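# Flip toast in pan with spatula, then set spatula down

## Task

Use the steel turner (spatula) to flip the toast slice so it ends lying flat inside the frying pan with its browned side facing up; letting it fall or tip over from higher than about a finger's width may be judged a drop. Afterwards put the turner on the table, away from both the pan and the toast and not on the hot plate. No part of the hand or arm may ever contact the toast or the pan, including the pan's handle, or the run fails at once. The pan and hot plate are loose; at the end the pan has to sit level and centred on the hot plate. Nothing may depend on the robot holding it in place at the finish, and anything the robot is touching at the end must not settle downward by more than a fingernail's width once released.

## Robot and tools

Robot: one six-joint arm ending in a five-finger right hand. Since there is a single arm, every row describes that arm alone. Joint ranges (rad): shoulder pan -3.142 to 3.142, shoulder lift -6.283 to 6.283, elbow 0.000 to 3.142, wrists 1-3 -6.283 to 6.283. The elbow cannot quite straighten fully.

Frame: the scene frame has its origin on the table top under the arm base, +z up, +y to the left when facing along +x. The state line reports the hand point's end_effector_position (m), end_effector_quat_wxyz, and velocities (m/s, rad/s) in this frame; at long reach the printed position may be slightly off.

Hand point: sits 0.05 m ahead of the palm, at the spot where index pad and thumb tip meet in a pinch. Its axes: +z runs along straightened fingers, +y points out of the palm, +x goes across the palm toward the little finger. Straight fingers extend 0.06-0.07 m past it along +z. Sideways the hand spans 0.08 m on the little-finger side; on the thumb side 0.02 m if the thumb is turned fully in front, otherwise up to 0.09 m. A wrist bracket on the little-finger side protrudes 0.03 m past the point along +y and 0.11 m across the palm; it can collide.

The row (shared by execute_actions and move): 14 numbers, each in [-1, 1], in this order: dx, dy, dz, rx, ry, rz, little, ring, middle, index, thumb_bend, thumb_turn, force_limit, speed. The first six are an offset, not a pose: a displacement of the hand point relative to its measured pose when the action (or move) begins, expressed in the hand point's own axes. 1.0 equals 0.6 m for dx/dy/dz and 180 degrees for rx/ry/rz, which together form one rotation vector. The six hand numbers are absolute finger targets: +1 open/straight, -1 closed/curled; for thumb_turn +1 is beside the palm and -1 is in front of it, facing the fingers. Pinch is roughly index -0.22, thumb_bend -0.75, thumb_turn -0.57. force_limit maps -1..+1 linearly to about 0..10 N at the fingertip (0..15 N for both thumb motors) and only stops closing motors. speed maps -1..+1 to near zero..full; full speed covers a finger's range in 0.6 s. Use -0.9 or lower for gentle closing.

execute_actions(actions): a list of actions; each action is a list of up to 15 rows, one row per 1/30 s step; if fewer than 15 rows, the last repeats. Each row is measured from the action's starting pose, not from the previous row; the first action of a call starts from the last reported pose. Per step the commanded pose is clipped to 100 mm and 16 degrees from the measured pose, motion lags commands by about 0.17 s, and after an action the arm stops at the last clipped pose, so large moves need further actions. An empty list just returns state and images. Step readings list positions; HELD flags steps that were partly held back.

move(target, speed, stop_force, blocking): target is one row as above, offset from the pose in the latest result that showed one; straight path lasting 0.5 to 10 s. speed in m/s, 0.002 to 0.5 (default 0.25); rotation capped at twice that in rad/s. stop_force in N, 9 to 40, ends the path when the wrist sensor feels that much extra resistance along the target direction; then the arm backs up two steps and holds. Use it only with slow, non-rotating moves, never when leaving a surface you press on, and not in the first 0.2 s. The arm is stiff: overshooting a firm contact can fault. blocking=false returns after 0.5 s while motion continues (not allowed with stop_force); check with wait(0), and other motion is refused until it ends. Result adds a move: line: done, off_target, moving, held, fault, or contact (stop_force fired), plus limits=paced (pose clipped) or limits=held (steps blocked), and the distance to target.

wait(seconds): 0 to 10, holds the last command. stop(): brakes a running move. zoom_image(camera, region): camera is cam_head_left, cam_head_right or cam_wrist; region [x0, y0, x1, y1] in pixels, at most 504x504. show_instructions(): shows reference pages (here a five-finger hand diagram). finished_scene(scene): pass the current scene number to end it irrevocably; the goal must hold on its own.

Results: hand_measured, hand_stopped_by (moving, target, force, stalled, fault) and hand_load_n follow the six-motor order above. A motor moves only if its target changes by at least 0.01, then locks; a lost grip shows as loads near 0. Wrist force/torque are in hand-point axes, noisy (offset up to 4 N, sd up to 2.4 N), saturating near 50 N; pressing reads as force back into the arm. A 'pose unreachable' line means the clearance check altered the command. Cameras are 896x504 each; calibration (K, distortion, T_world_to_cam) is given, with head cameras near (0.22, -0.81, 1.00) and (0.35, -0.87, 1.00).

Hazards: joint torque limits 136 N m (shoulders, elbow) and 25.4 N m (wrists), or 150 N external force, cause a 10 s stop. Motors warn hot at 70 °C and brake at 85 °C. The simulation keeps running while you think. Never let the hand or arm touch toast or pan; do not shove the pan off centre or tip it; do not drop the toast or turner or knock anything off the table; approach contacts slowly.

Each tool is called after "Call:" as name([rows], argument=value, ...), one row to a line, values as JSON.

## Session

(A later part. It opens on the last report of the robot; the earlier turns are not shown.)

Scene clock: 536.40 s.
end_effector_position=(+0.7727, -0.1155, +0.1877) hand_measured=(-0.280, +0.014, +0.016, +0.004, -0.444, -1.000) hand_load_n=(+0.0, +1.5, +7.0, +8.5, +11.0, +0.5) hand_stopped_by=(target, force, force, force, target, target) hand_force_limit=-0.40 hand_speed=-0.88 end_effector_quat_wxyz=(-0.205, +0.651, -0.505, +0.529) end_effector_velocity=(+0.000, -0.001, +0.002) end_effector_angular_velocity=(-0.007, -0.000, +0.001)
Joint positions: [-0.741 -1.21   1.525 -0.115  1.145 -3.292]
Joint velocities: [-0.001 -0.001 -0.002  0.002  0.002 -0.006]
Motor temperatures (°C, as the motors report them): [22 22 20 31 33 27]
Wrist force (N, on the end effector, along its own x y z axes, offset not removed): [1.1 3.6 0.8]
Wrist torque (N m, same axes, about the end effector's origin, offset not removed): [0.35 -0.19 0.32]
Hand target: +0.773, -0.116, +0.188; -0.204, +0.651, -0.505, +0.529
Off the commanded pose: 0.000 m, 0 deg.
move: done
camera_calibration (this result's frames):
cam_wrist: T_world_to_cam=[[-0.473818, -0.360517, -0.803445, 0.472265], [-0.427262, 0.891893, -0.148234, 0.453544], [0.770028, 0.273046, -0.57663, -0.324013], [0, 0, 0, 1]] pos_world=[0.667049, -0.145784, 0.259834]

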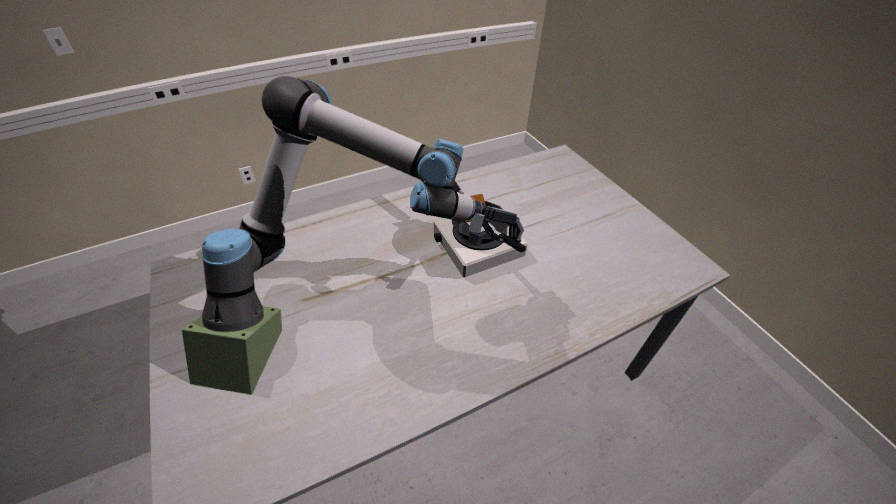

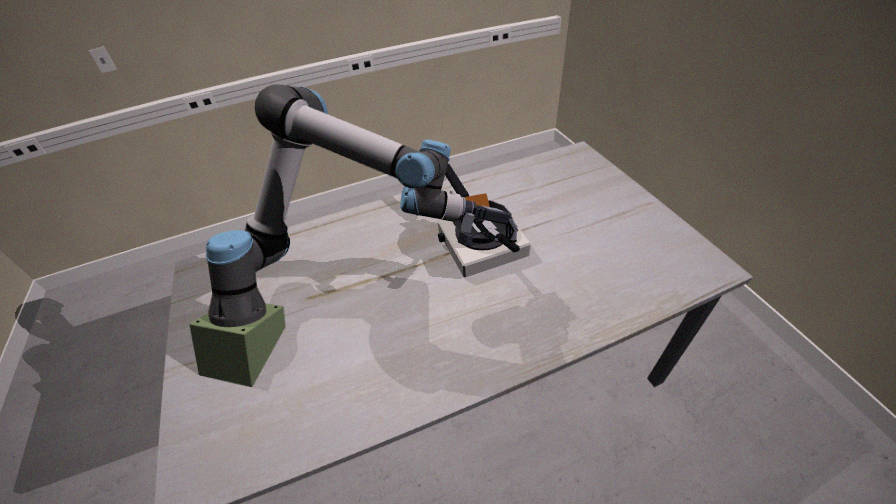

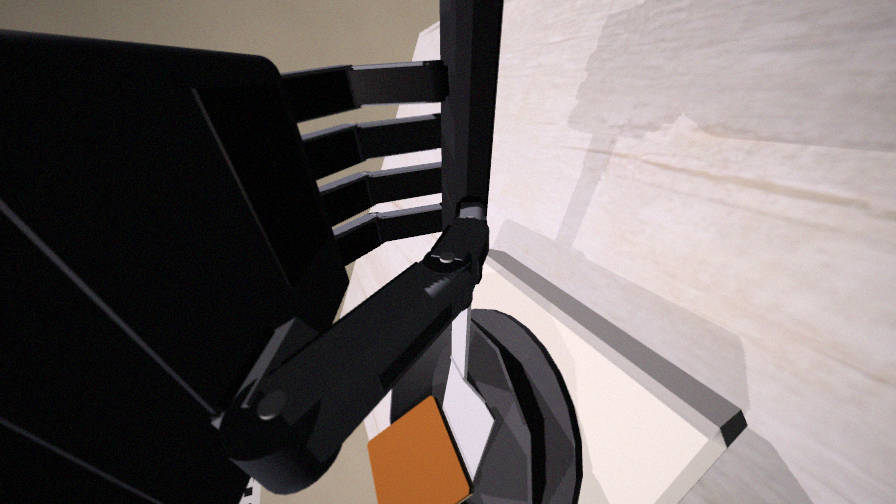

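Call:
move(target=[0.0215, 0.0028, 0.0009, -0.0001, 0.0022, -0.0051, -0.28, -0.3, -0.35, -0.35, -0.45, -1, -0.4, -0.88], speed=0.012)

Call:
zoom_image(camera="cam_wrist", region=[340, 280, 564, 504])

Call:
zoom_image(camera="cam_head_right", region=[440, 170, 550, 270])

Scene clock: 548.87 s.
end_effector_position=(+0.7716, -0.1275, +0.1923) hand_measured=(-0.280, +0.014, +0.016, +0.004, -0.444, -1.000) hand_load_n=(+0.0, +1.5, +7.0, +8.5, +11.0, +0.5) hand_stopped_by=(target, force, force, force, target, target) hand_force_limit=-0.40 hand_speed=-0.88 end_effector_quat_wxyz=(-0.199, +0.653, -0.500, +0.533) end_effector_velocity=(+0.000, -0.001, +0.000) end_effector_angular_velocity=(-0.004, +0.001, +0.002)
Joint positions: [-0.759 -1.204  1.519 -0.113  1.135 -3.312]
Joint velocities: [-0.002  0.001 -0.001  0.    -0.002 -0.005]
Motor temperatures (°C, as the motors report them): [22 22 20 31 33 27]
Wrist force (N, on the end effector, along its own x y z axes, offset not removed): [2.1 4.6 1.8]
Wrist torque (N m, same axes, about the end effector's origin, offset not removed): [0.45 -0.36 0.38]
Hand target: +0.772, -0.128, +0.192; -0.198, +0.653, -0.500, +0.533
Off the commanded pose: 0.000 m, 0 deg.
move: done
camera_calibration (this result's frames):
cam_wrist: T_world_to_cam=[[-0.475207, -0.374242, -0.796317, 0.469079], [-0.427542, 0.889222, -0.162765, 0.467054], [0.769016, 0.263112, -0.582569, -0.316552], [0, 0, 0, 1]] pos_world=[0.666029, -0.156477, 0.265142]

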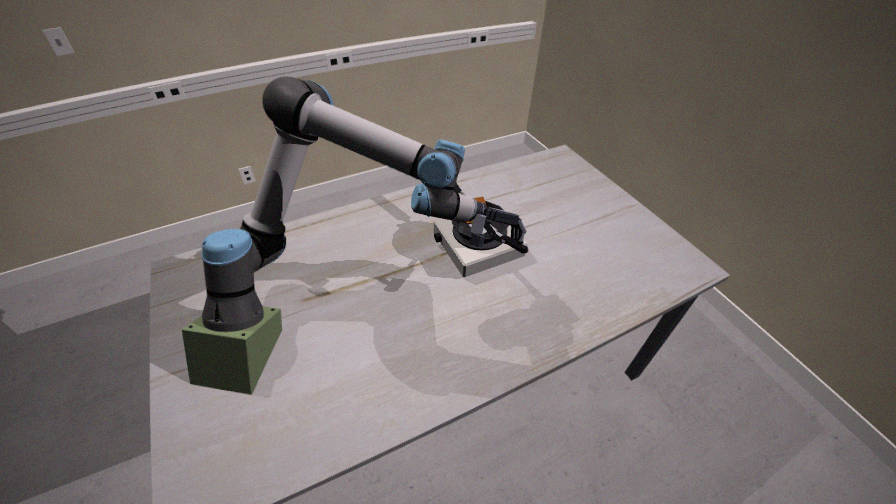

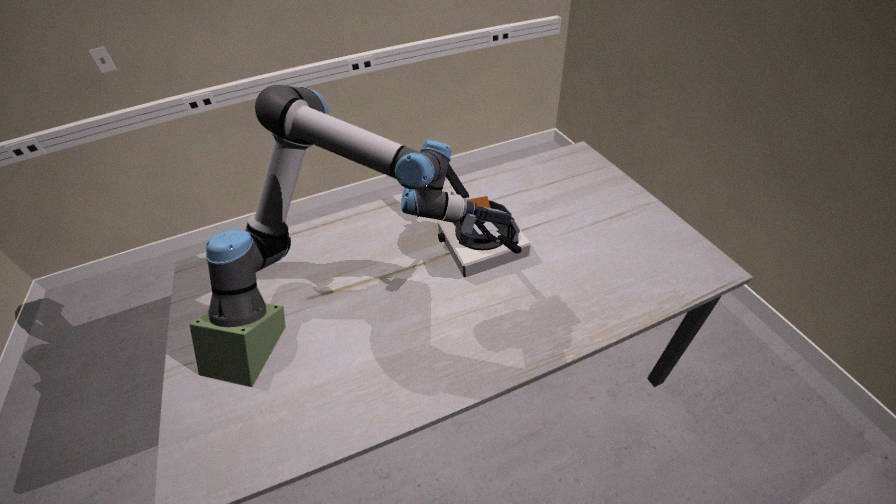

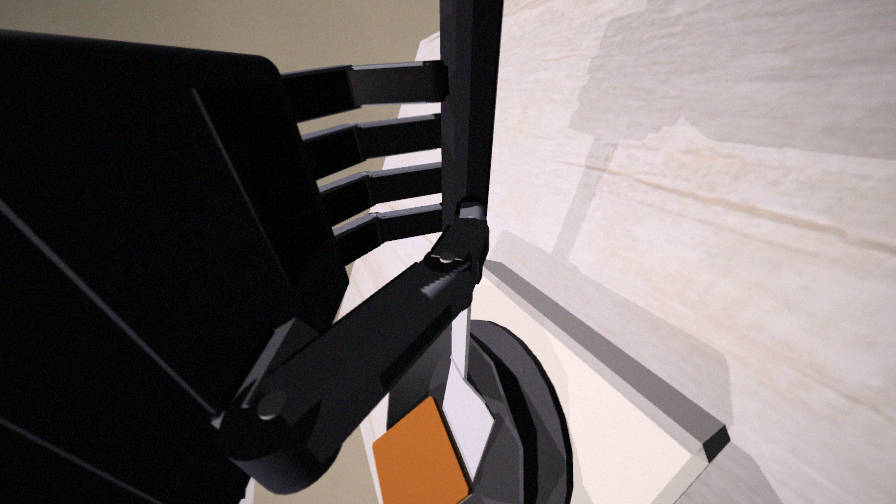

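Region (340, 280, 564, 504) of cam_wrist's 896x504 image, scaled by 2.250, with more detail than that image has.

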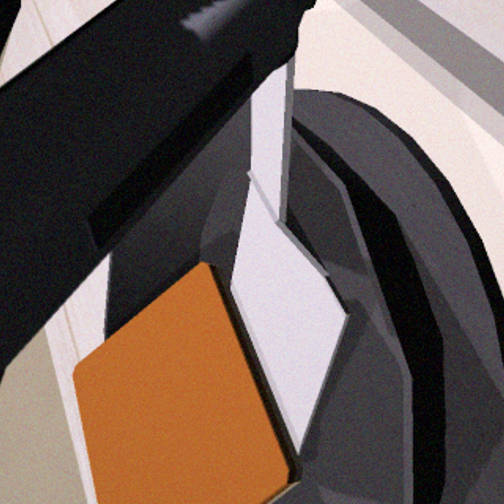

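Region (440, 170, 550, 270) of cam_head_right's 896x504 image, scaled by 4.582, with more detail than that image has; it fills the top 458 rows of this view, and the rest is white.

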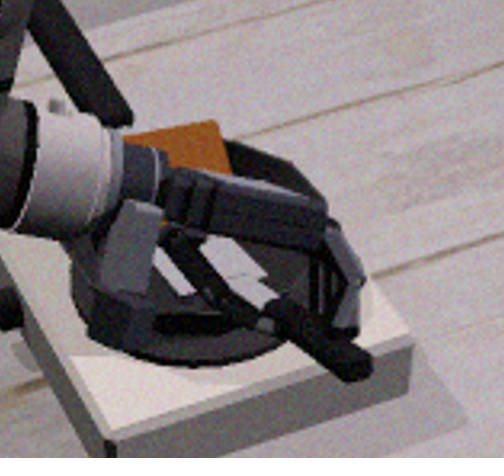

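Call:
zoom_image(camera="cam_wrist", region=[410, 390, 520, 504])

Region (410, 390, 520, 504) of cam_wrist's 896x504 image, scaled by 4.421, with more detail than that image has; it fills the left 486 columns of this view, and the rest is white.

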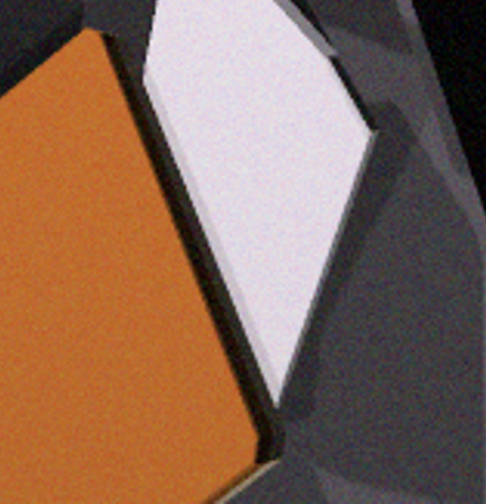

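Call:
move(target=[0.0103, -0.0009, -0.0006, -0.0001, 0.0022, -0.0051, -0.28, -0.3, -0.35, -0.35, -0.45, -1, -0.4, -0.88], speed=0.007)

Call:
zoom_image(camera="cam_wrist", region=[350, 350, 504, 504])

Call:
zoom_image(camera="cam_head_right", region=[450, 180, 520, 240])

Scene clock: 558.93 s.
end_effector_position=(+0.7710, -0.1324, +0.1959) hand_measured=(-0.280, +0.014, +0.016, +0.004, -0.444, -1.000) hand_load_n=(+0.0, +1.5, +7.0, +8.5, +11.0, +0.5) hand_stopped_by=(target, force, force, force, target, target) hand_force_limit=-0.40 hand_speed=-0.88 end_effector_quat_wxyz=(-0.193, +0.655, -0.496, +0.537) end_effector_velocity=(+0.000, -0.001, +0.001) end_effector_angular_velocity=(-0.003, -0.001, +0.000)
Joint positions: [-0.765 -1.205  1.515 -0.11   1.135 -3.328]
Joint velocities: [-0.001 -0.    -0.001  0.     0.    -0.003]
Motor temperatures (°C, as the motors report them): [22 22 20 31 33 27]
Wrist force (N, on the end effector, along its own x y z axes, offset not removed): [1.3 3.8 1.2]
Wrist torque (N m, same axes, about the end effector's origin, offset not removed): [0.45 -0.18 0.28]
Hand target: +0.771, -0.132, +0.196; -0.192, +0.655, -0.496, +0.537
Off the commanded pose: 0.000 m, 0 deg.
move: done
camera_calibration (this result's frames):
cam_wrist: T_world_to_cam=[[-0.476581, -0.387852, -0.78895, 0.467648], [-0.427853, 0.886297, -0.177255, 0.474522], [0.767993, 0.253078, -0.588336, -0.31218], [0, 0, 0, 1]] pos_world=[0.665649, -0.160184, 0.269396]

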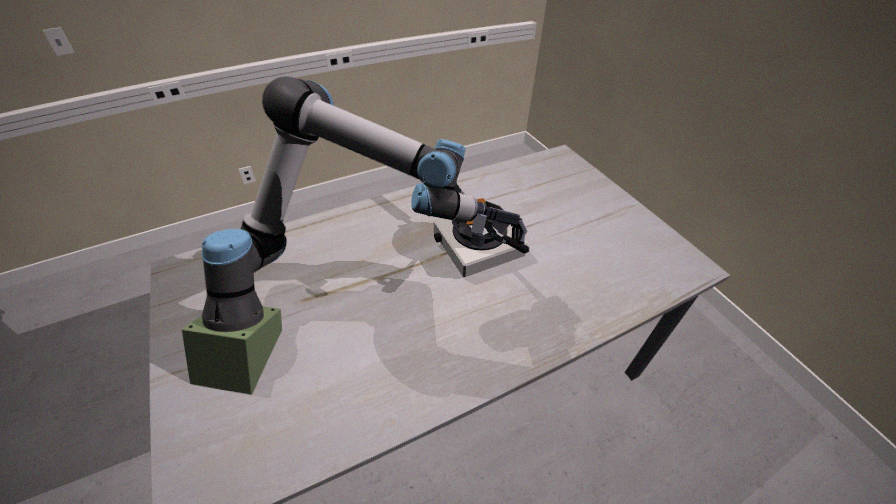

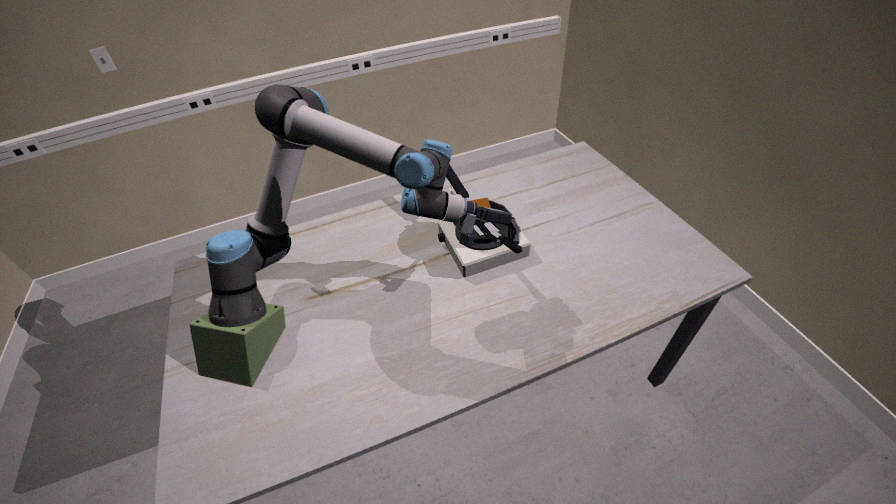

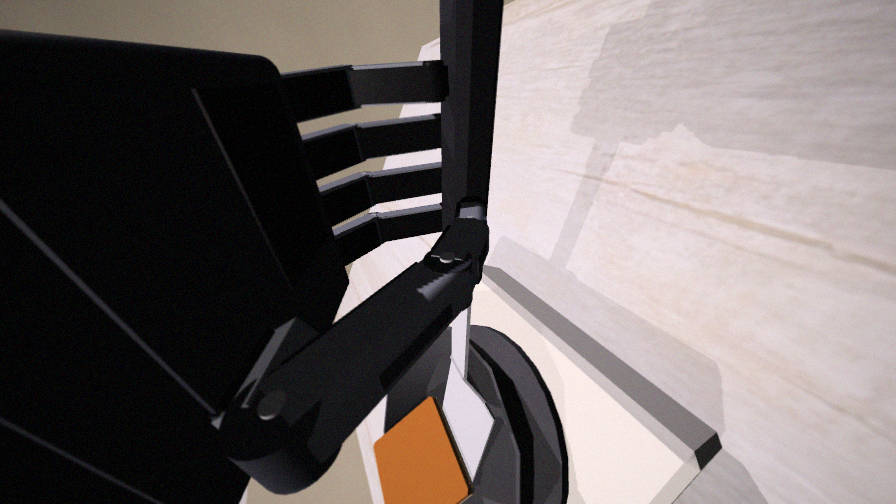

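Region (350, 350, 504, 504) of cam_wrist's 896x504 image, scaled by 3.273, with more detail than that image has.

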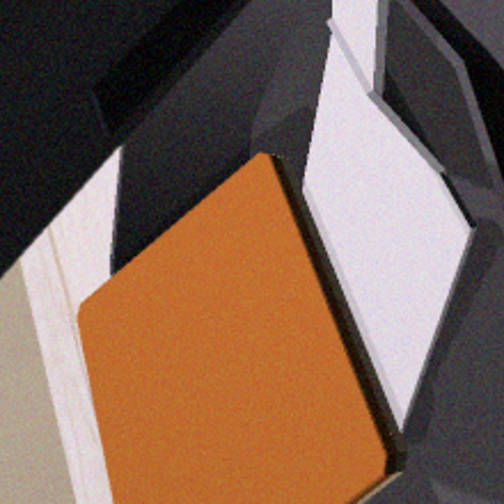

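Region (450, 180, 520, 240) of cam_head_right's 896x504 image, scaled by 7.200, with more detail than that image has; it fills the top 432 rows of this view, and the rest is white.

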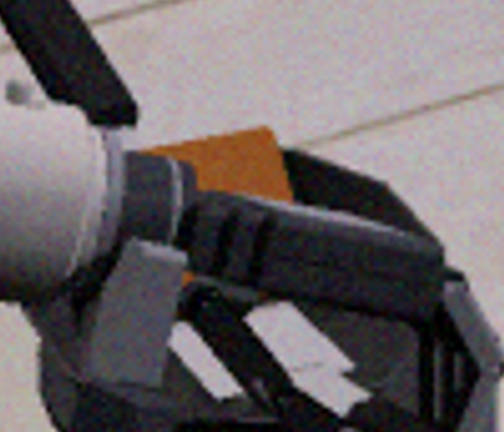

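Call:
move(target=[0.0074, -0.0086, -0.0038, -0.0002, 0.0044, -0.0102, -0.28, -0.3, -0.35, -0.35, -0.45, -1, -0.4, -0.88], speed=0.012)

Call:
zoom_image(camera="cam_wrist", region=[350, 350, 504, 504])

Call:
zoom_image(camera="cam_head_right", region=[450, 180, 520, 240])

Scene clock: 564.43 s.
end_effector_position=(+0.7710, -0.1333, +0.2029) hand_measured=(-0.280, +0.014, +0.016, +0.004, -0.444, -1.000) hand_load_n=(+0.0, +1.5, +7.0, +8.5, +11.0, +0.5) hand_stopped_by=(target, force, force, force, target, target) hand_force_limit=-0.40 hand_speed=-0.88 end_effector_quat_wxyz=(-0.180, +0.659, -0.487, +0.544) end_effector_velocity=(+0.000, +0.000, +0.001) end_effector_angular_velocity=(-0.004, -0.000, +0.001)
Joint positions: [-0.763 -1.214  1.511 -0.099  1.15  -3.359]
Joint velocities: [ 0.    -0.002 -0.     0.001  0.001 -0.003]
Motor temperatures (°C, as the motors report them): [22 22 20 31 33 27]
Wrist force (N, on the end effector, along its own x y z axes, offset not removed): [1.6 2.6 -0.8]
Wrist torque (N m, same axes, about the end effector's origin, offset not removed): [0.35 -0.18 0.30]
Hand target: +0.771, -0.133, +0.203; -0.180, +0.659, -0.487, +0.544
Off the commanded pose: 0.000 m, 0 deg.
move: done
camera_calibration (this result's frames):
cam_wrist: T_world_to_cam=[[-0.479286, -0.414726, -0.77349, 0.468192], [-0.428553, 0.879692, -0.20612, 0.482068], [0.765916, 0.232691, -0.599356, -0.306634], [0, 0, 0, 1]] pos_world=[0.665846, -0.158549, 0.277723]

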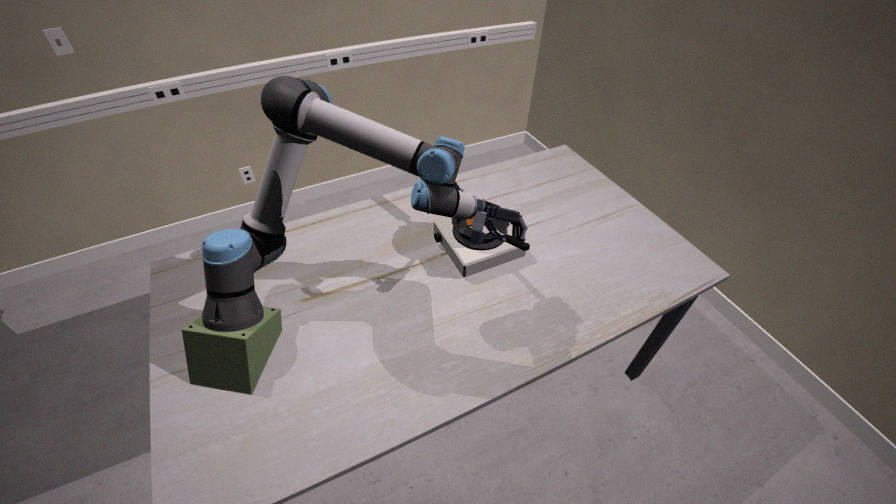

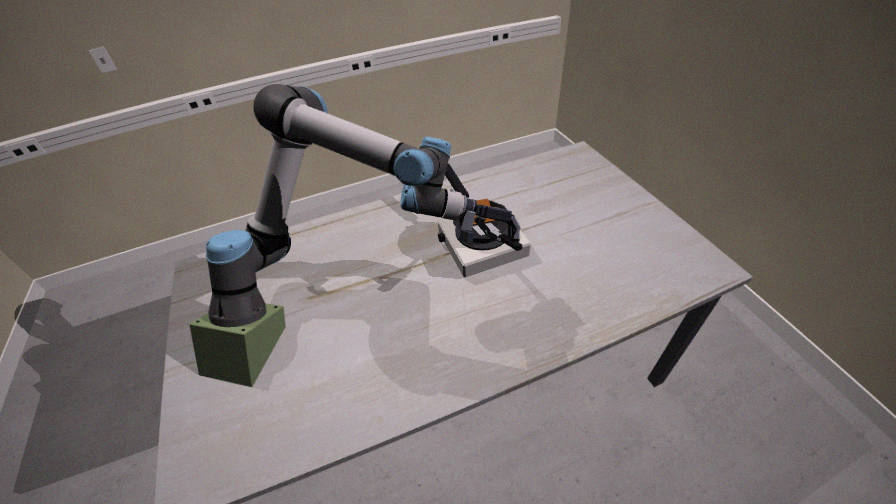

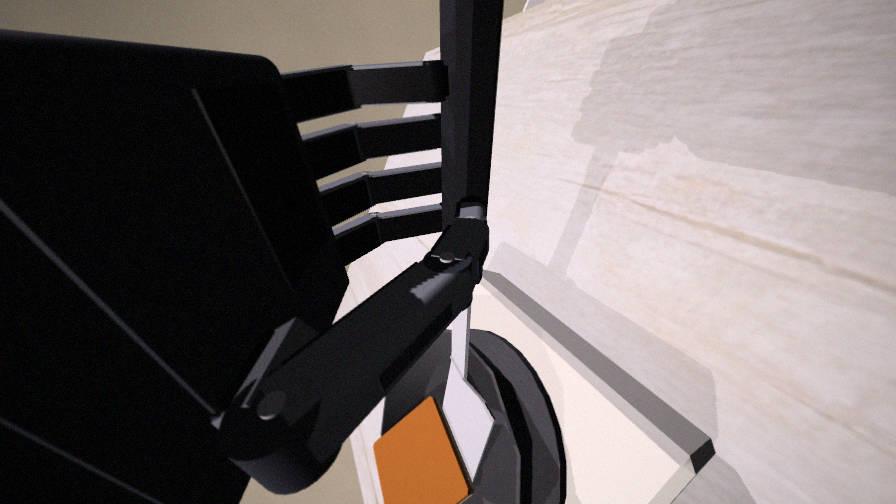

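Region (350, 350, 504, 504) of cam_wrist's 896x504 image, scaled by 3.273, with more detail than that image has.

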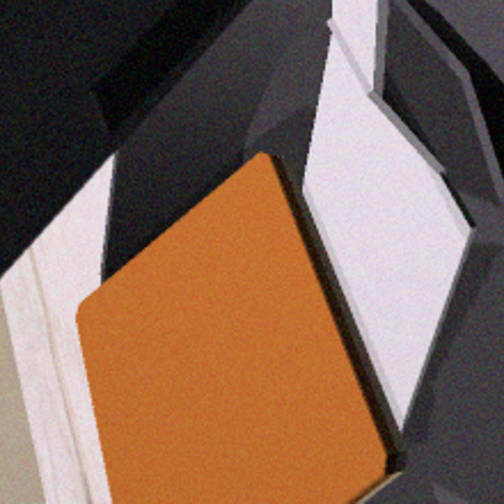

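Region (450, 180, 520, 240) of cam_head_right's 896x504 image, scaled by 7.200, with more detail than that image has; it fills the top 432 rows of this view, and the rest is white.

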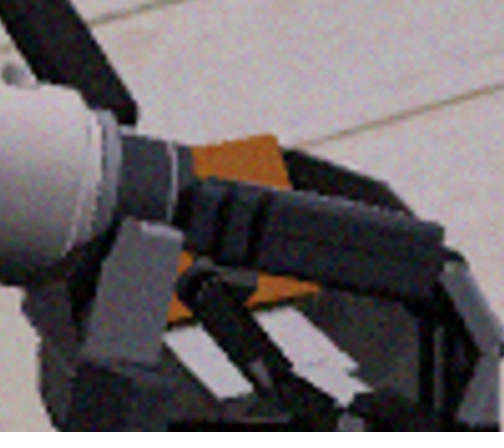

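Call:
move(target=[0.0072, -0.0083, -0.0037, -0.0002, 0.0044, -0.0102, -0.28, -0.3, -0.35, -0.35, -0.45, -1, -0.4, -0.88], speed=0.012)

Call:
zoom_image(camera="cam_wrist", region=[350, 350, 504, 504])

Call:
zoom_image(camera="cam_head_right", region=[450, 180, 520, 240])

Scene clock: 570.77 s.
end_effector_position=(+0.7709, -0.1340, +0.2098) hand_measured=(-0.280, +0.014, +0.016, +0.004, -0.444, -1.000) hand_load_n=(+0.0, +1.5, +7.0, +8.5, +11.0, +0.5) hand_stopped_by=(target, force, force, force, target, target) hand_force_limit=-0.40 hand_speed=-0.88 end_effector_quat_wxyz=(-0.168, +0.663, -0.478, +0.551) end_effector_velocity=(+0.000, -0.001, +0.001) end_effector_angular_velocity=(-0.003, -0.001, -0.001)
Joint positions: [-0.761 -1.223  1.507 -0.089  1.166 -3.389]
Joint velocities: [-0.001 -0.    -0.001 -0.     0.002 -0.001]
Motor temperatures (°C, as the motors report them): [22 22 20 31 33 27]
Wrist force (N, on the end effector, along its own x y z axes, offset not removed): [-0.5 3.8 0.3]
Wrist torque (N m, same axes, about the end effector's origin, offset not removed): [0.49 0.03 0.17]
Hand target: +0.771, -0.134, +0.210; -0.168, +0.663, -0.478, +0.551
Off the commanded pose: 0.000 m, 0 deg.
move: done
camera_calibration (this result's frames):
cam_wrist: T_world_to_cam=[[-0.481935, -0.441054, -0.757106, 0.468269], [-0.429353, 0.872097, -0.234739, 0.489647], [0.763803, 0.211937, -0.609662, -0.301316], [0, 0, 0, 1]] pos_world=[0.666053, -0.156628, 0.285768]

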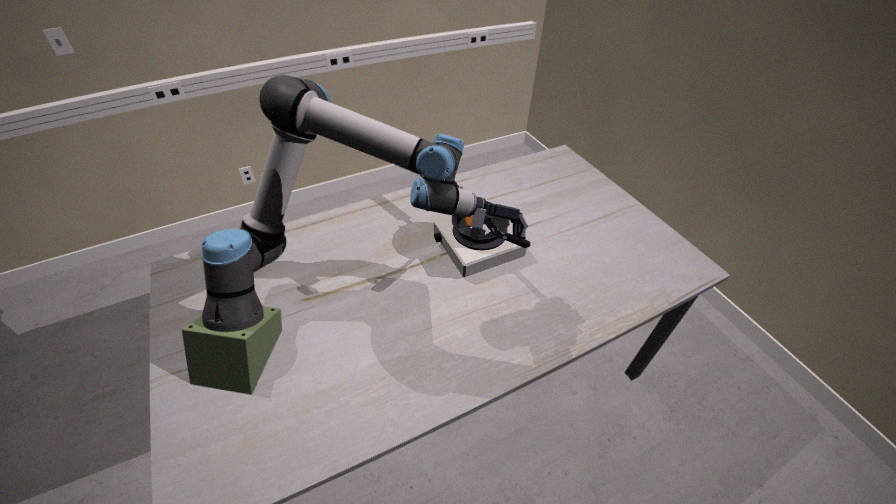

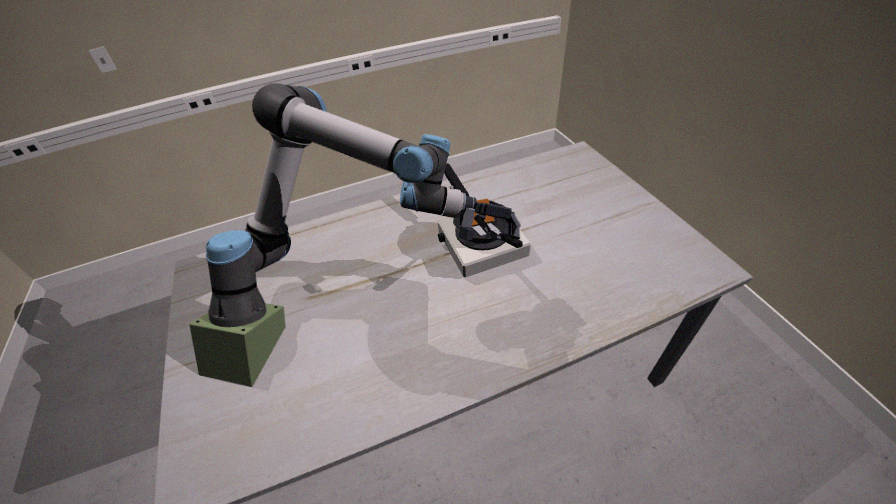

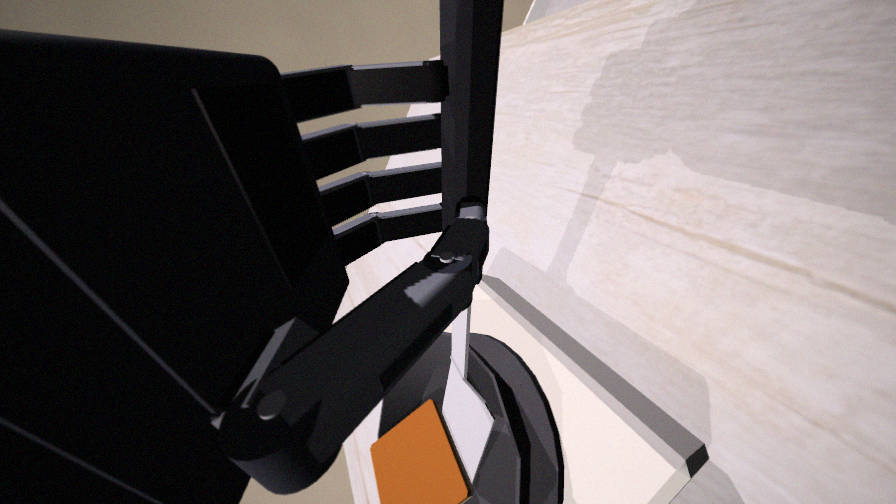

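Region (350, 350, 504, 504) of cam_wrist's 896x504 image, scaled by 3.273, with more detail than that image has.

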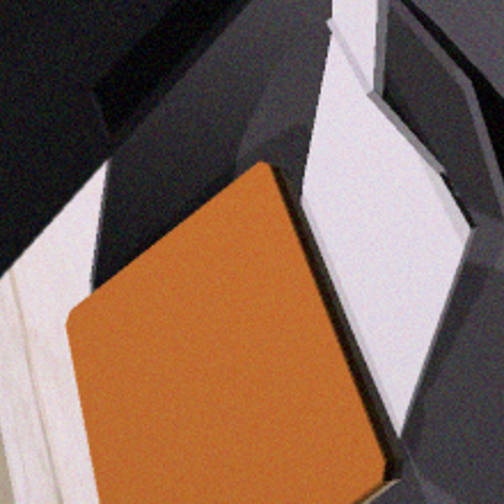

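Region (450, 180, 520, 240) of cam_head_right's 896x504 image, scaled by 7.200, with more detail than that image has; it fills the top 432 rows of this view, and the rest is white.

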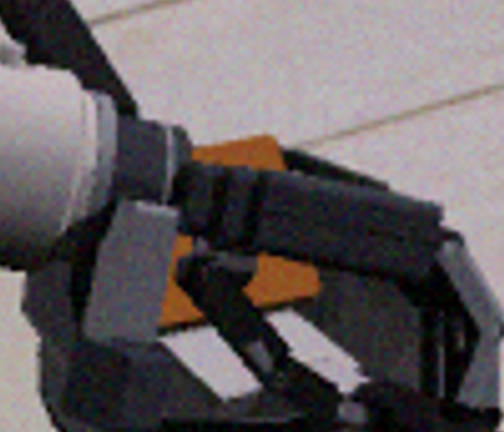

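Call:
move(target=[-0.0029, 0.021, 0.0091, 0.0003, -0.0077, 0.0178, -0.28, -0.3, -0.35, -0.35, -0.45, -1, -0.4, -0.88], speed=0.025)

Call:
move(target=[0.0071, 0.004, 0.0016, 0, 0, 0, -0.28, -0.3, -0.35, -0.35, -0.45, -1, -0.4, -0.88], speed=0.005)

Call:
zoom_image(camera="cam_wrist", region=[350, 350, 504, 504])

Call:
zoom_image(camera="cam_head_right", region=[450, 180, 520, 240])

Scene clock: 585.73 s.
end_effector_position=(+0.7703, -0.1403, +0.1976) hand_measured=(-0.280, +0.014, +0.016, +0.004, -0.444, -1.000) hand_load_n=(+0.0, +1.5, +7.0, +8.5, +11.0, +0.5) hand_stopped_by=(target, force, force, force, target, target) hand_force_limit=-0.40 hand_speed=-0.88 end_effector_quat_wxyz=(-0.189, +0.656, -0.494, +0.539) end_effector_velocity=(-0.000, -0.001, -0.002) end_effector_angular_velocity=(+0.009, -0.001, +0.000)
Joint positions: [-0.776 -1.199  1.512 -0.111  1.128 -3.339]
Joint velocities: [-0.002  0.003  0.001 -0.003 -0.006  0.007]
Motor temperatures (°C, as the motors report them): [22 22 20 31 33 27]
Wrist force (N, on the end effector, along its own x y z axes, offset not removed): [-0.9 3.2 -1.5]
Wrist torque (N m, same axes, about the end effector's origin, offset not removed): [0.49 0.26 0.11]
Hand target: +0.770, -0.140, +0.197; -0.190, +0.656, -0.494, +0.538
Off the commanded pose: 0.000 m, 0 deg.
move: done
camera_calibration (this result's frames):
cam_wrist: T_world_to_cam=[[-0.477434, -0.394784, -0.784986, 0.464521], [-0.428018, 0.884713, -0.184615, 0.482853], [0.767371, 0.247847, -0.591366, -0.308212], [0, 0, 0, 1]] pos_world=[0.664961, -0.167412, 0.271518]

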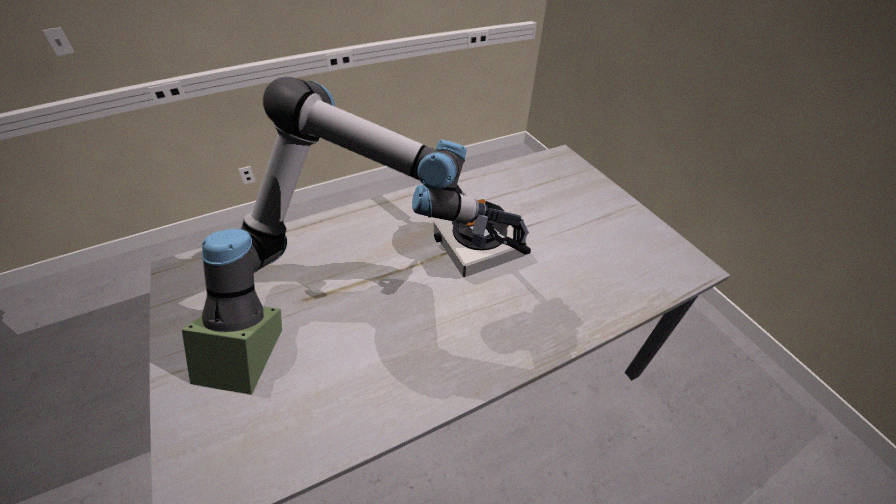

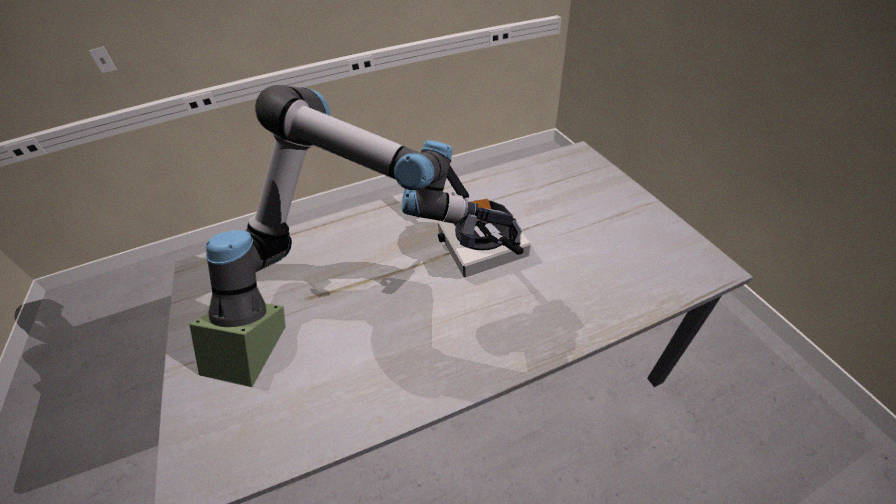

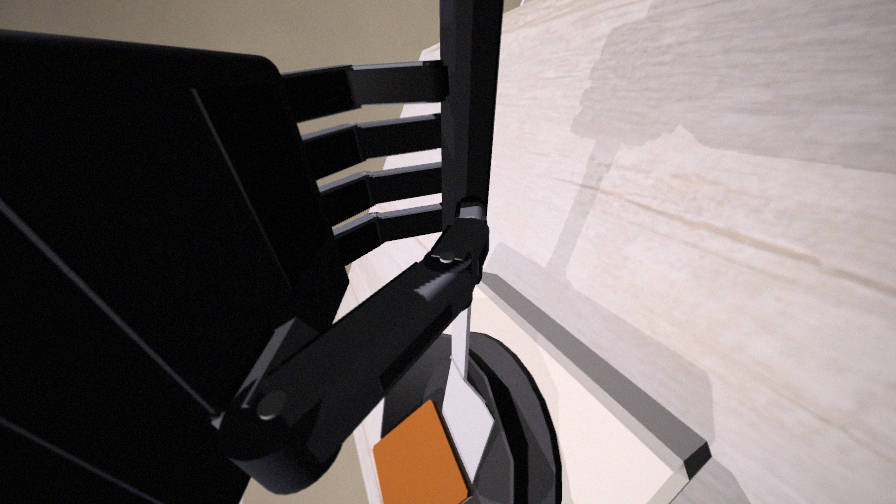

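Scene clock: 586.93 s.
end_effector_position=(+0.7698, -0.1452, +0.1976) hand_measured=(-0.280, +0.014, +0.016, +0.004, -0.444, -1.000) hand_load_n=(+0.0, +1.5, +7.0, +9.5, +10.0, +0.5) hand_stopped_by=(target, force, force, force, target, target) hand_force_limit=-0.40 hand_speed=-0.88 end_effector_quat_wxyz=(-0.189, +0.656, -0.494, +0.539) end_effector_velocity=(+0.000, -0.000, -0.000) end_effector_angular_velocity=(+0.001, -0.000, +0.001)
Joint positions: [-0.783 -1.194  1.51  -0.114  1.121 -3.34 ]
Joint velocities: [-0.001  0.001 -0.001 -0.001 -0.001  0.001]
Motor temperatures (°C, as the motors report them): [22 22 20 31 33 27]
Wrist force (N, on the end effector, along its own x y z axes, offset not removed): [0.0 2.2 -1.5]
Wrist torque (N m, same axes, about the end effector's origin, offset not removed): [0.53 -0.07 0.44]
Hand target: +0.770, -0.145, +0.198; -0.189, +0.656, -0.494, +0.539
Off the commanded pose: 0.000 m, 0 deg.
move: done
camera_calibration (this result's frames):
cam_wrist: T_world_to_cam=[[-0.477433, -0.394786, -0.784985, 0.462365], [-0.428024, 0.884711, -0.184612, 0.486968], [0.767367, 0.247853, -0.591368, -0.306624], [0, 0, 0, 1]] pos_world=[0.664476, -0.172293, 0.271522]

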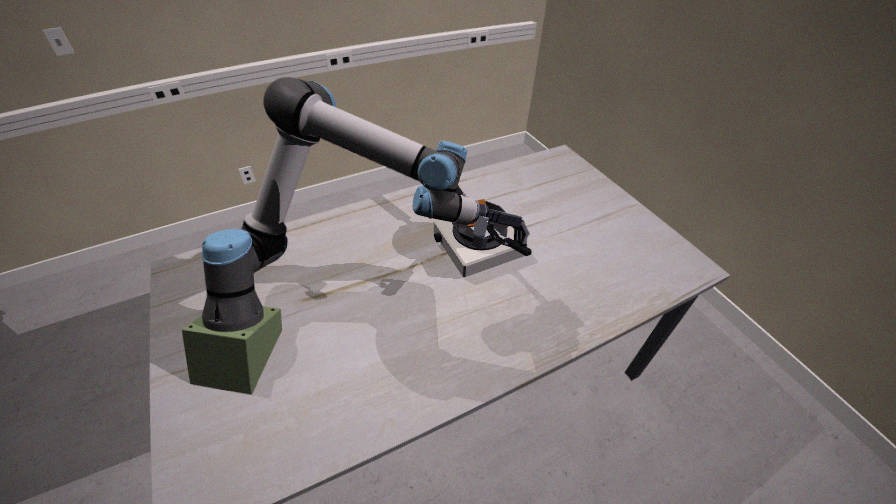

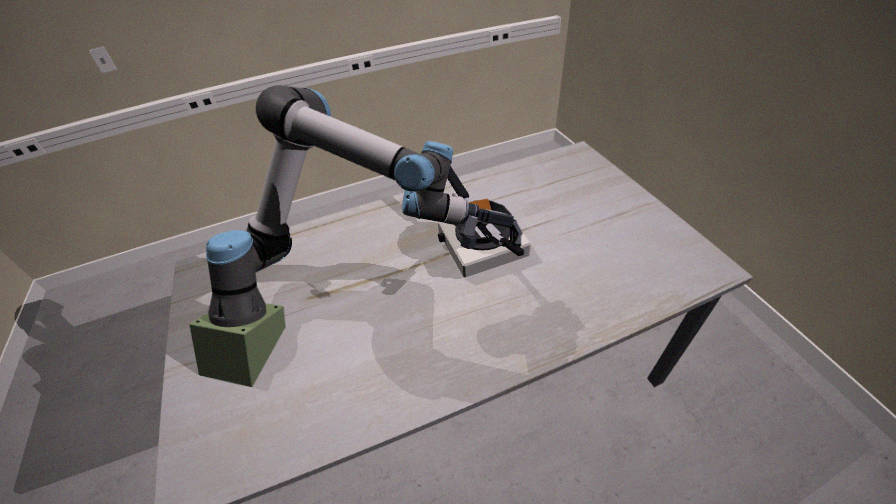

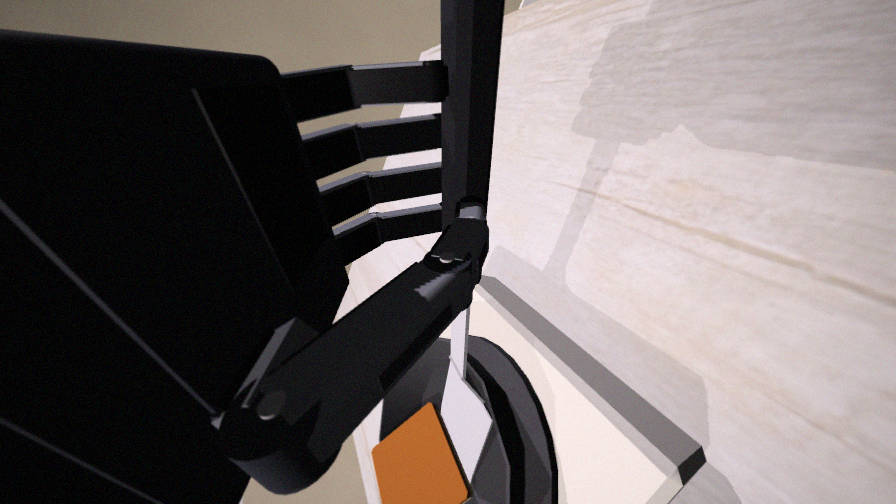

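Region (350, 350, 504, 504) of cam_wrist's 896x504 image, scaled by 3.273, with more detail than that image has.

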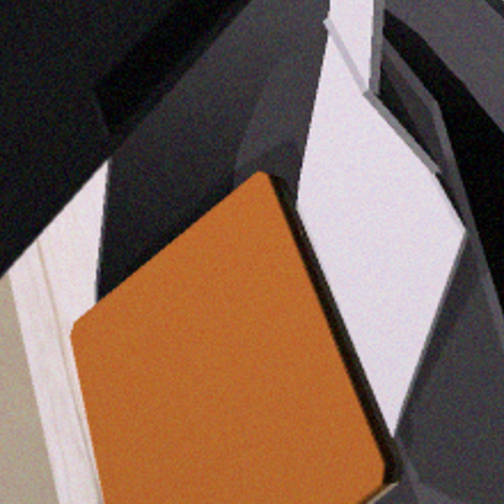

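Region (450, 180, 520, 240) of cam_head_right's 896x504 image, scaled by 7.200, with more detail than that image has; it fills the top 432 rows of this view, and the rest is white.

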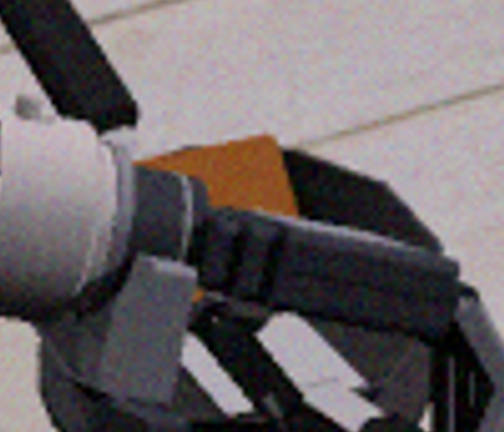

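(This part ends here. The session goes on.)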